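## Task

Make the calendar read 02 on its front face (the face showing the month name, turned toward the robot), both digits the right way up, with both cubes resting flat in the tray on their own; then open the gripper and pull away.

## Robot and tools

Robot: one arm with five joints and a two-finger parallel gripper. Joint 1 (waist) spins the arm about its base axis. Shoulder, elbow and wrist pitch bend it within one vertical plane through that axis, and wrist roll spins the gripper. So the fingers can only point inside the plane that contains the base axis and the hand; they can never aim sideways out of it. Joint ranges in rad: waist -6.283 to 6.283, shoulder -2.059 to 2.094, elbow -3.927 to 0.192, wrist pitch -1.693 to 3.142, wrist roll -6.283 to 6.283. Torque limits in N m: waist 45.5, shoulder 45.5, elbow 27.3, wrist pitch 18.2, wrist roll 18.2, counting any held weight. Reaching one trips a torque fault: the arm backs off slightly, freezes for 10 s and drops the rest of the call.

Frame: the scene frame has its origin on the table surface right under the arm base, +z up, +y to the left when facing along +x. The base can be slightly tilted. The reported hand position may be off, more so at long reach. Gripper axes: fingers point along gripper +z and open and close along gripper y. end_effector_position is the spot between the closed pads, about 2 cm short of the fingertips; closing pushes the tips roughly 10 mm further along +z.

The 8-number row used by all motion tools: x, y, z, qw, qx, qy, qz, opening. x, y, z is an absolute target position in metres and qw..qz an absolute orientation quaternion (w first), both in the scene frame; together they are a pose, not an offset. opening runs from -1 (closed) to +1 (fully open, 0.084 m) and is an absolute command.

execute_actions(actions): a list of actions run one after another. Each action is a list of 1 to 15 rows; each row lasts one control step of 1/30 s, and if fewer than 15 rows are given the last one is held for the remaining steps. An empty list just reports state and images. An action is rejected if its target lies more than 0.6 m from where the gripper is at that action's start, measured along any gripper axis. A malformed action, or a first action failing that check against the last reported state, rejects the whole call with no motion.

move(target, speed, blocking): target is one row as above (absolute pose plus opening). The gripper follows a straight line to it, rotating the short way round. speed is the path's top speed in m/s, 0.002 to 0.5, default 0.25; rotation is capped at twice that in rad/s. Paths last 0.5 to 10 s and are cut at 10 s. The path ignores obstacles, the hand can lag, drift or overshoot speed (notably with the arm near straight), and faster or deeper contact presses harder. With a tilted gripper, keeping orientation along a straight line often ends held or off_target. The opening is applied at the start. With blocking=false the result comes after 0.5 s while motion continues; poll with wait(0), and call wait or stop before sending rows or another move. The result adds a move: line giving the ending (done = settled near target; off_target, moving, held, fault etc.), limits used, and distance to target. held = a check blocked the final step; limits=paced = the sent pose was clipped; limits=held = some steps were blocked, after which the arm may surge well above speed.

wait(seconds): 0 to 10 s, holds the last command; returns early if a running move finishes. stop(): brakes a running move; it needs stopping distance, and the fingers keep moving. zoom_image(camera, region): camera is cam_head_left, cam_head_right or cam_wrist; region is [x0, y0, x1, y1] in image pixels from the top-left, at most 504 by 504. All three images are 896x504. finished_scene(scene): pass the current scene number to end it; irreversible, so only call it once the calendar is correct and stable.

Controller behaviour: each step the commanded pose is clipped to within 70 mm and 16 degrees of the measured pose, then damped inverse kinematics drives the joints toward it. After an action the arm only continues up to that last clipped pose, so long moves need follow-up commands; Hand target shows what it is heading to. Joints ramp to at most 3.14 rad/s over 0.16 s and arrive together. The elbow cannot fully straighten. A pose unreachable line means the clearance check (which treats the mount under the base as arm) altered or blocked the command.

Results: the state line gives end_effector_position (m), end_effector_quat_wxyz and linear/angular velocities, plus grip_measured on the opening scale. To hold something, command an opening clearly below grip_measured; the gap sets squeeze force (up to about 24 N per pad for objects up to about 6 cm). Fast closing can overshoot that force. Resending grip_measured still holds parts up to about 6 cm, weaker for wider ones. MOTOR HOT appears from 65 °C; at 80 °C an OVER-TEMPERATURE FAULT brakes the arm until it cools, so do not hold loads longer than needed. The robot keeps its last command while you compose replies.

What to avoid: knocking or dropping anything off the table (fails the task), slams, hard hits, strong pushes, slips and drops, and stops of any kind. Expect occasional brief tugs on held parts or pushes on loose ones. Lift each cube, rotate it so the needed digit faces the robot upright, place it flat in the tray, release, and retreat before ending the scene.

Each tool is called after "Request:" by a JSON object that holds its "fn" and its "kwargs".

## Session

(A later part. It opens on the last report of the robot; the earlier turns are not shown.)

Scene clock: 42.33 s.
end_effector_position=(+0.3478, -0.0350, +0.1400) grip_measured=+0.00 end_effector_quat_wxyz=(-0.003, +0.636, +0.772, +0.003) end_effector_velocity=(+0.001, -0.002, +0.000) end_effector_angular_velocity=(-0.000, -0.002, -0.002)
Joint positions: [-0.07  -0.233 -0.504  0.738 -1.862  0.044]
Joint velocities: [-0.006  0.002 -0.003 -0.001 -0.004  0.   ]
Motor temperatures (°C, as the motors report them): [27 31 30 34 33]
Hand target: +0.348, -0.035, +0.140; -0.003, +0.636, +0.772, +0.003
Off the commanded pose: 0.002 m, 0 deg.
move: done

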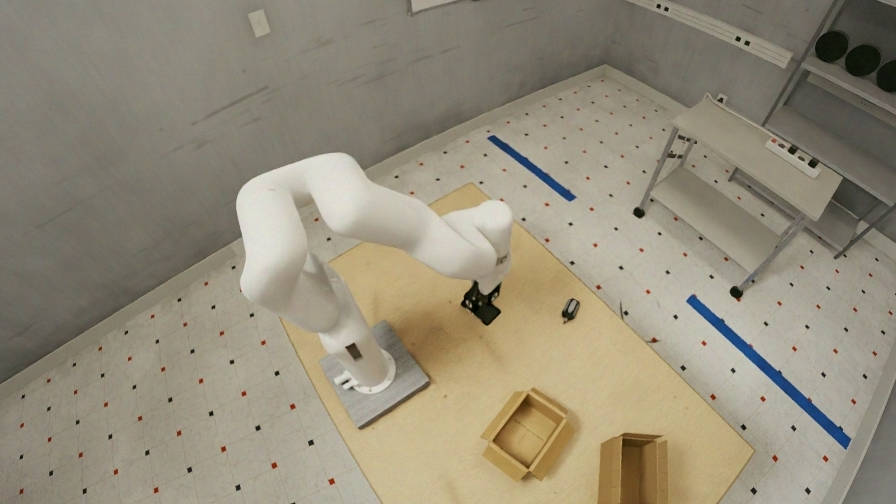

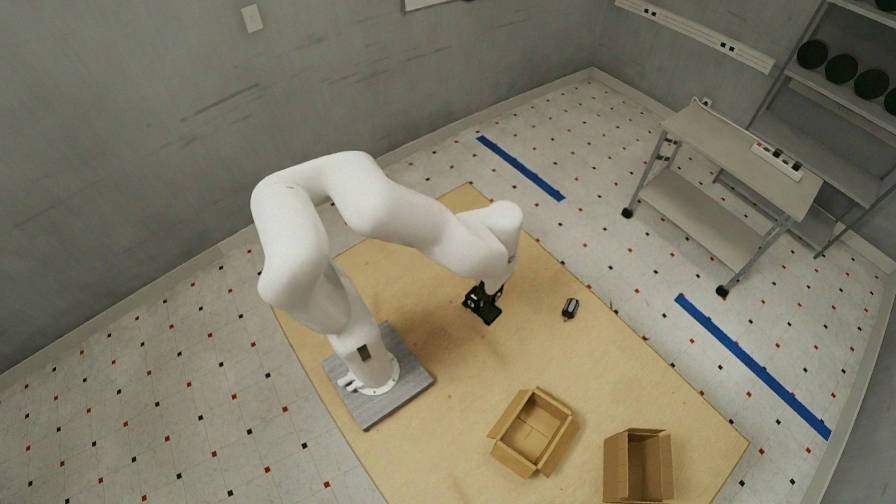

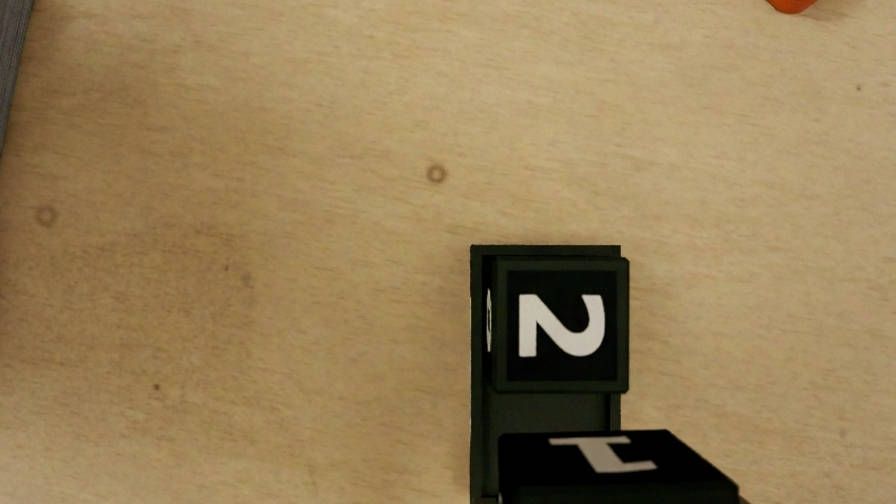

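Request:
{"fn": "move", "kwargs": {"target": [0.349,-0.0363,0.0505,0,0.636,0.772,0,-0.5], "speed": 0.04}}

Request:
{"fn": "move", "kwargs": {"target": [0.349,-0.0363,0.0505,0,0.636,0.772,0,0.7]}}

Request:
{"fn": "move", "kwargs": {"target": [0.349,-0.0363,0.1,0,0.636,0.772,0,0.7]}}

Request:
{"fn": "move", "kwargs": {"target": [0.32,-0.1,0.17,0,0.636,0.772,0,1]}}

Scene clock: 45.00 s.
end_effector_position=(+0.3490, -0.0363, +0.0508) grip_measured=+0.00 end_effector_quat_wxyz=(-0.002, +0.636, +0.772, +0.004) end_effector_velocity=(+0.001, -0.000, -0.001) end_effector_angular_velocity=(-0.000, -0.003, -0.001)
Joint positions: [-0.075  0.048 -0.459  0.41  -1.867  0.044]
Joint velocities: [ 0.     0.005 -0.001 -0.008  0.001 -0.   ]
Motor temperatures (°C, as the motors report them): [27 31 30 34 33]
Hand target: +0.349, -0.036, +0.051; -0.002, +0.636, +0.772, +0.004
Off the commanded pose: 0.000 m, 0 deg.
move: done

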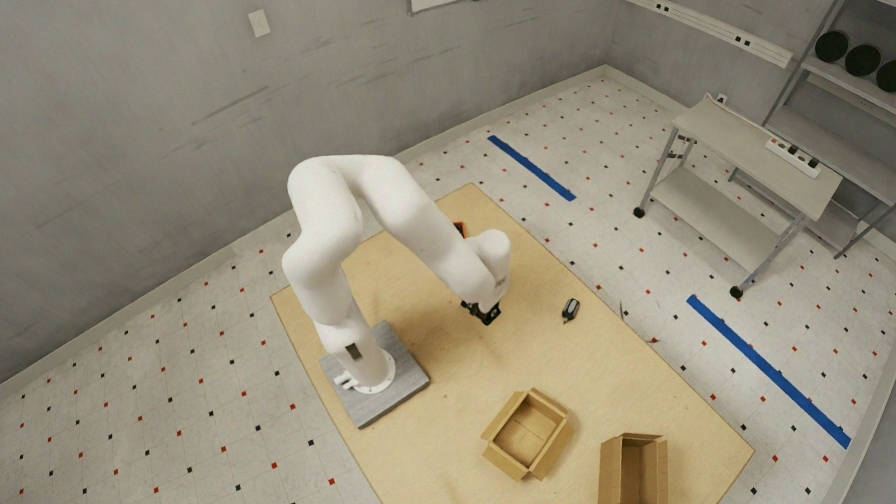

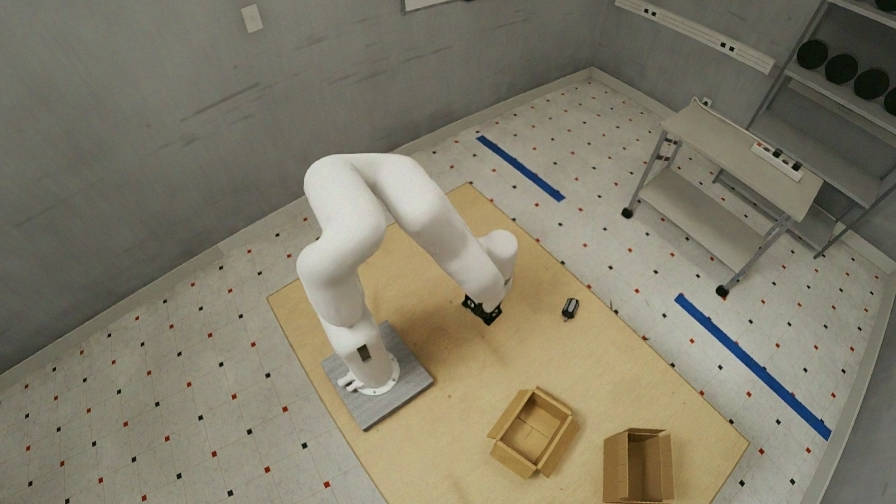

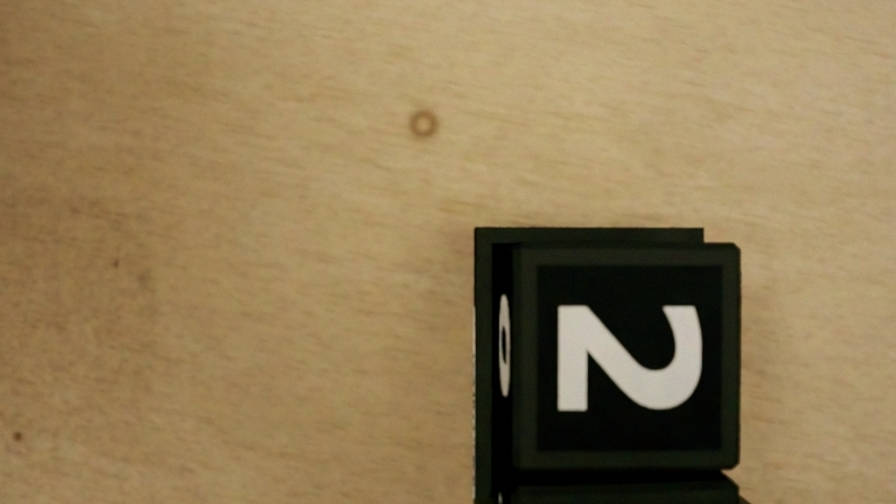

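Scene clock: 45.70 s.
end_effector_position=(+0.3490, -0.0363, +0.0505) grip_measured=+0.70 end_effector_quat_wxyz=(-0.002, +0.636, +0.772, +0.004) end_effector_velocity=(-0.000, +0.000, +0.000) end_effector_angular_velocity=(+0.000, +0.001, +0.001)
Joint positions: [-0.075  0.05  -0.459  0.409 -1.867  0.073]
Joint velocities: [ 0.001 -0.    -0.     0.001 -0.    -0.   ]
Motor temperatures (°C, as the motors report them): [27 31 30 34 33]
Hand target: +0.349, -0.036, +0.051; -0.002, +0.636, +0.772, +0.004
Off the commanded pose: 0.000 m, 0 deg.
move: done

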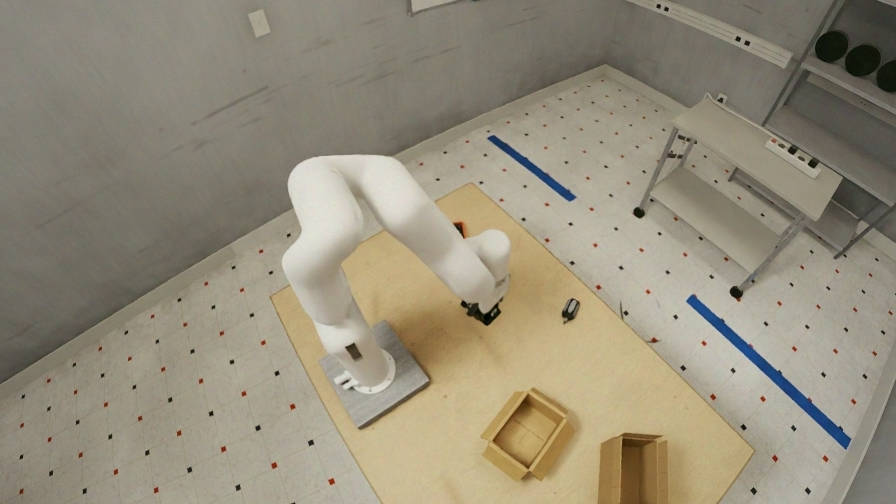

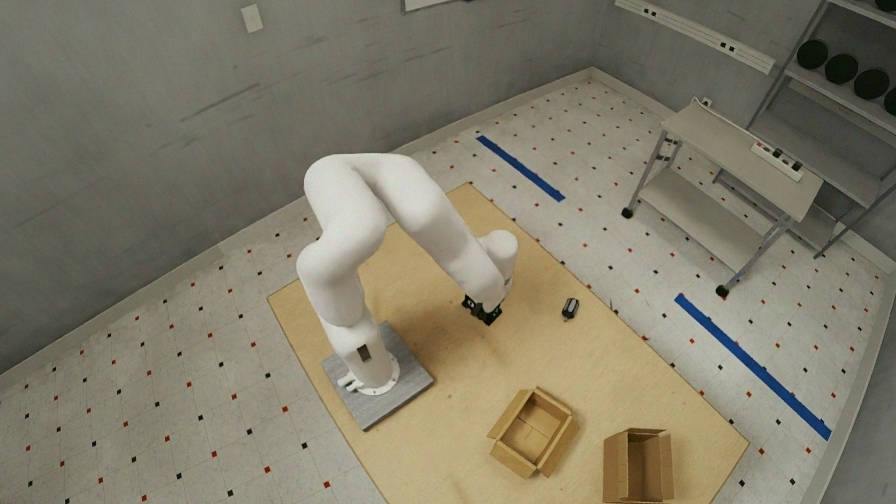

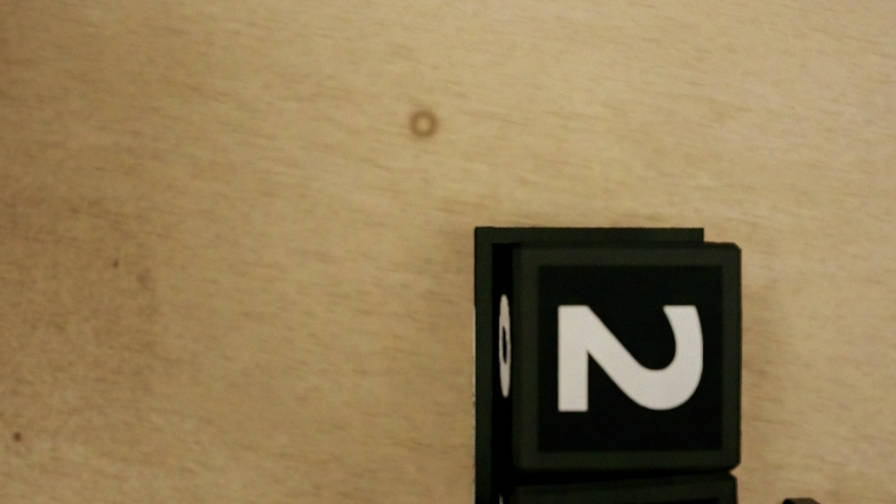

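Scene clock: 46.53 s.
end_effector_position=(+0.3488, -0.0363, +0.0995) grip_measured=+0.70 end_effector_quat_wxyz=(-0.003, +0.636, +0.772, +0.003) end_effector_velocity=(+0.001, +0.000, +0.003) end_effector_angular_velocity=(-0.000, -0.002, +0.001)
Joint positions: [-0.074 -0.116 -0.473  0.59  -1.865  0.073]
Joint velocities: [ 0.001 -0.007 -0.003  0.007 -0.    -0.   ]
Motor temperatures (°C, as the motors report them): [27 31 30 34 33]
Hand target: +0.349, -0.036, +0.100; -0.002, +0.636, +0.772, +0.004
Off the commanded pose: 0.001 m, 0 deg.
move: done

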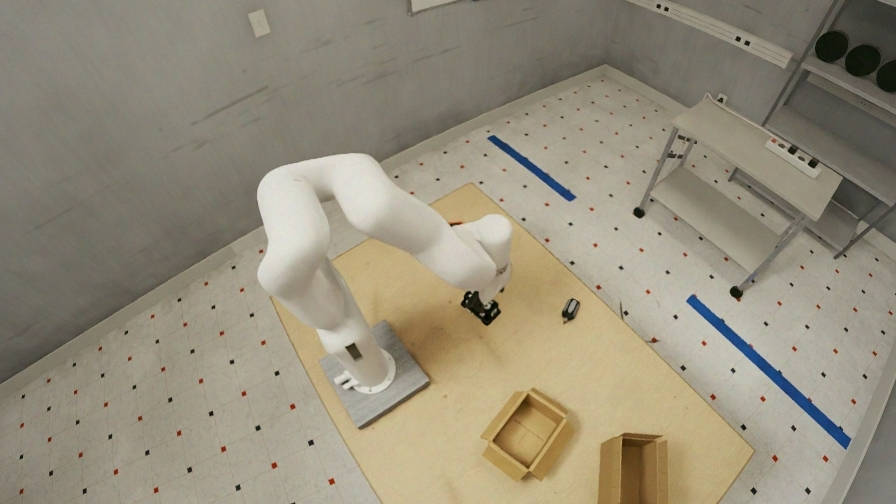

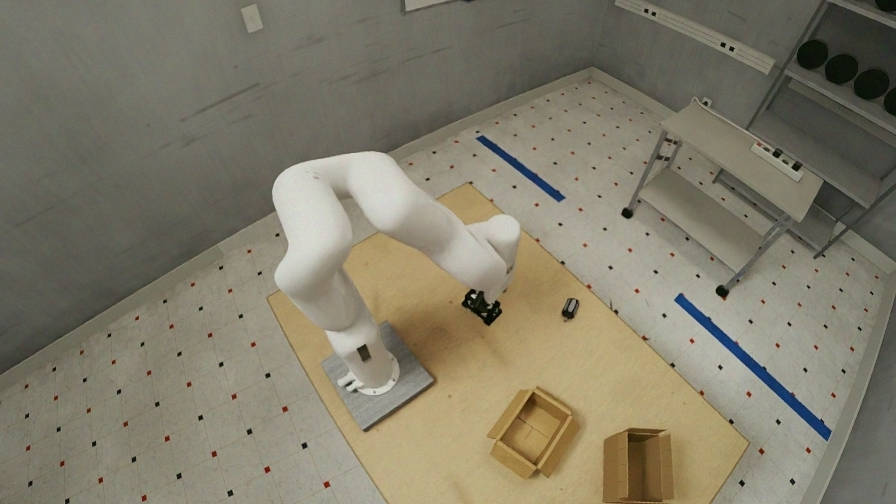

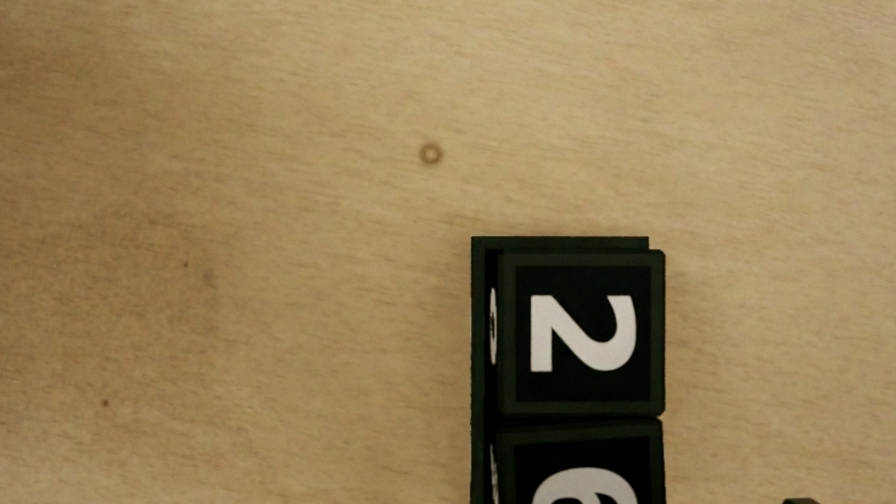

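Scene clock: 47.47 s.
end_effector_position=(+0.3198, -0.0995, +0.1695) grip_measured=+1.00 end_effector_quat_wxyz=(-0.002, +0.636, +0.772, +0.004) end_effector_velocity=(+0.000, -0.002, +0.003) end_effector_angular_velocity=(-0.001, -0.003, -0.002)
Joint positions: [-0.27  -0.36  -0.491  0.85  -2.062  0.084]
Joint velocities: [-0.005 -0.006 -0.003  0.006 -0.003 -0.   ]
Motor temperatures (°C, as the motors report them): [27 31 30 34 33]
Hand target: +0.320, -0.100, +0.170; -0.002, +0.636, +0.772, +0.004
Off the commanded pose: 0.001 m, 0 deg.
move: done

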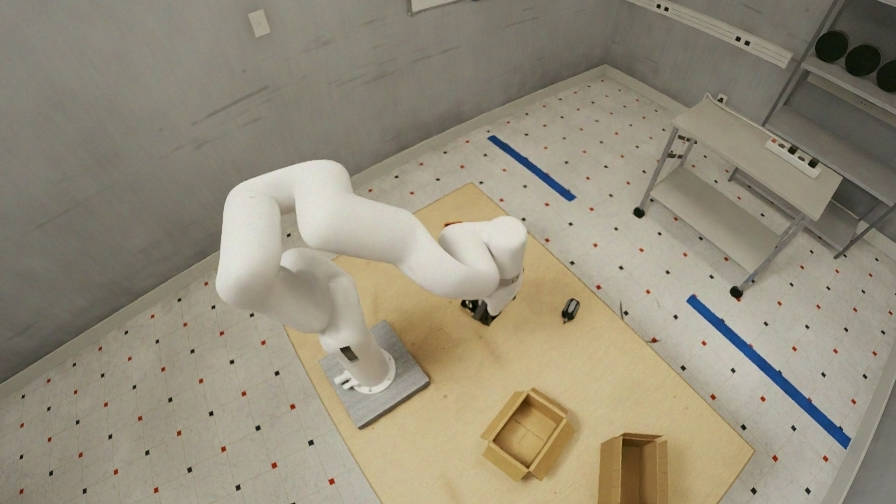

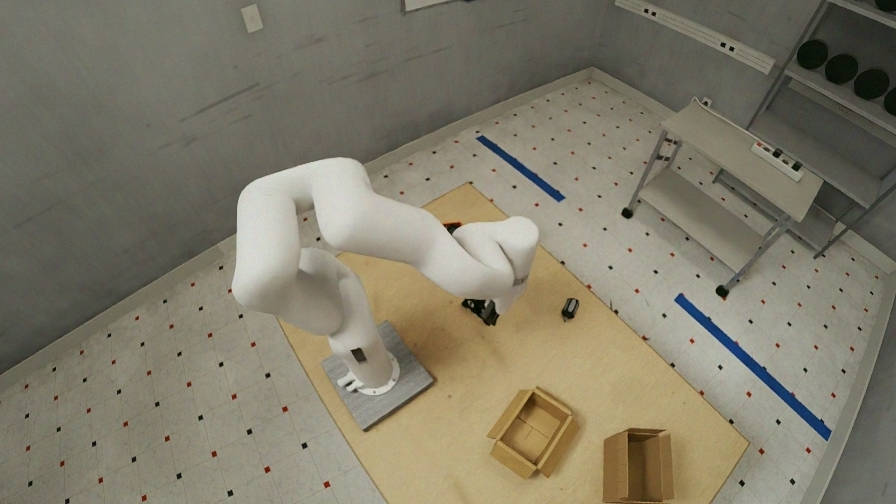

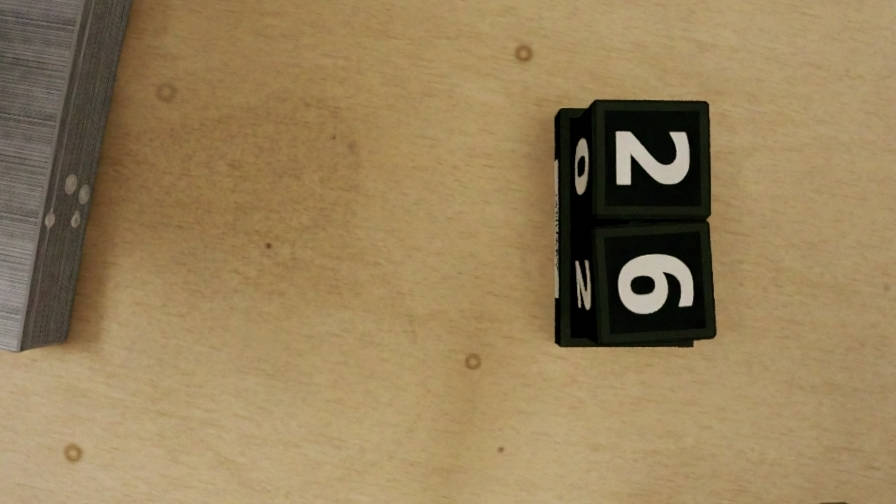

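Slightly yawed within the clearance, but seated.

Request:
{"fn": "finished_scene", "kwargs": {"scene": 1}}

The scene is finished: the task was done.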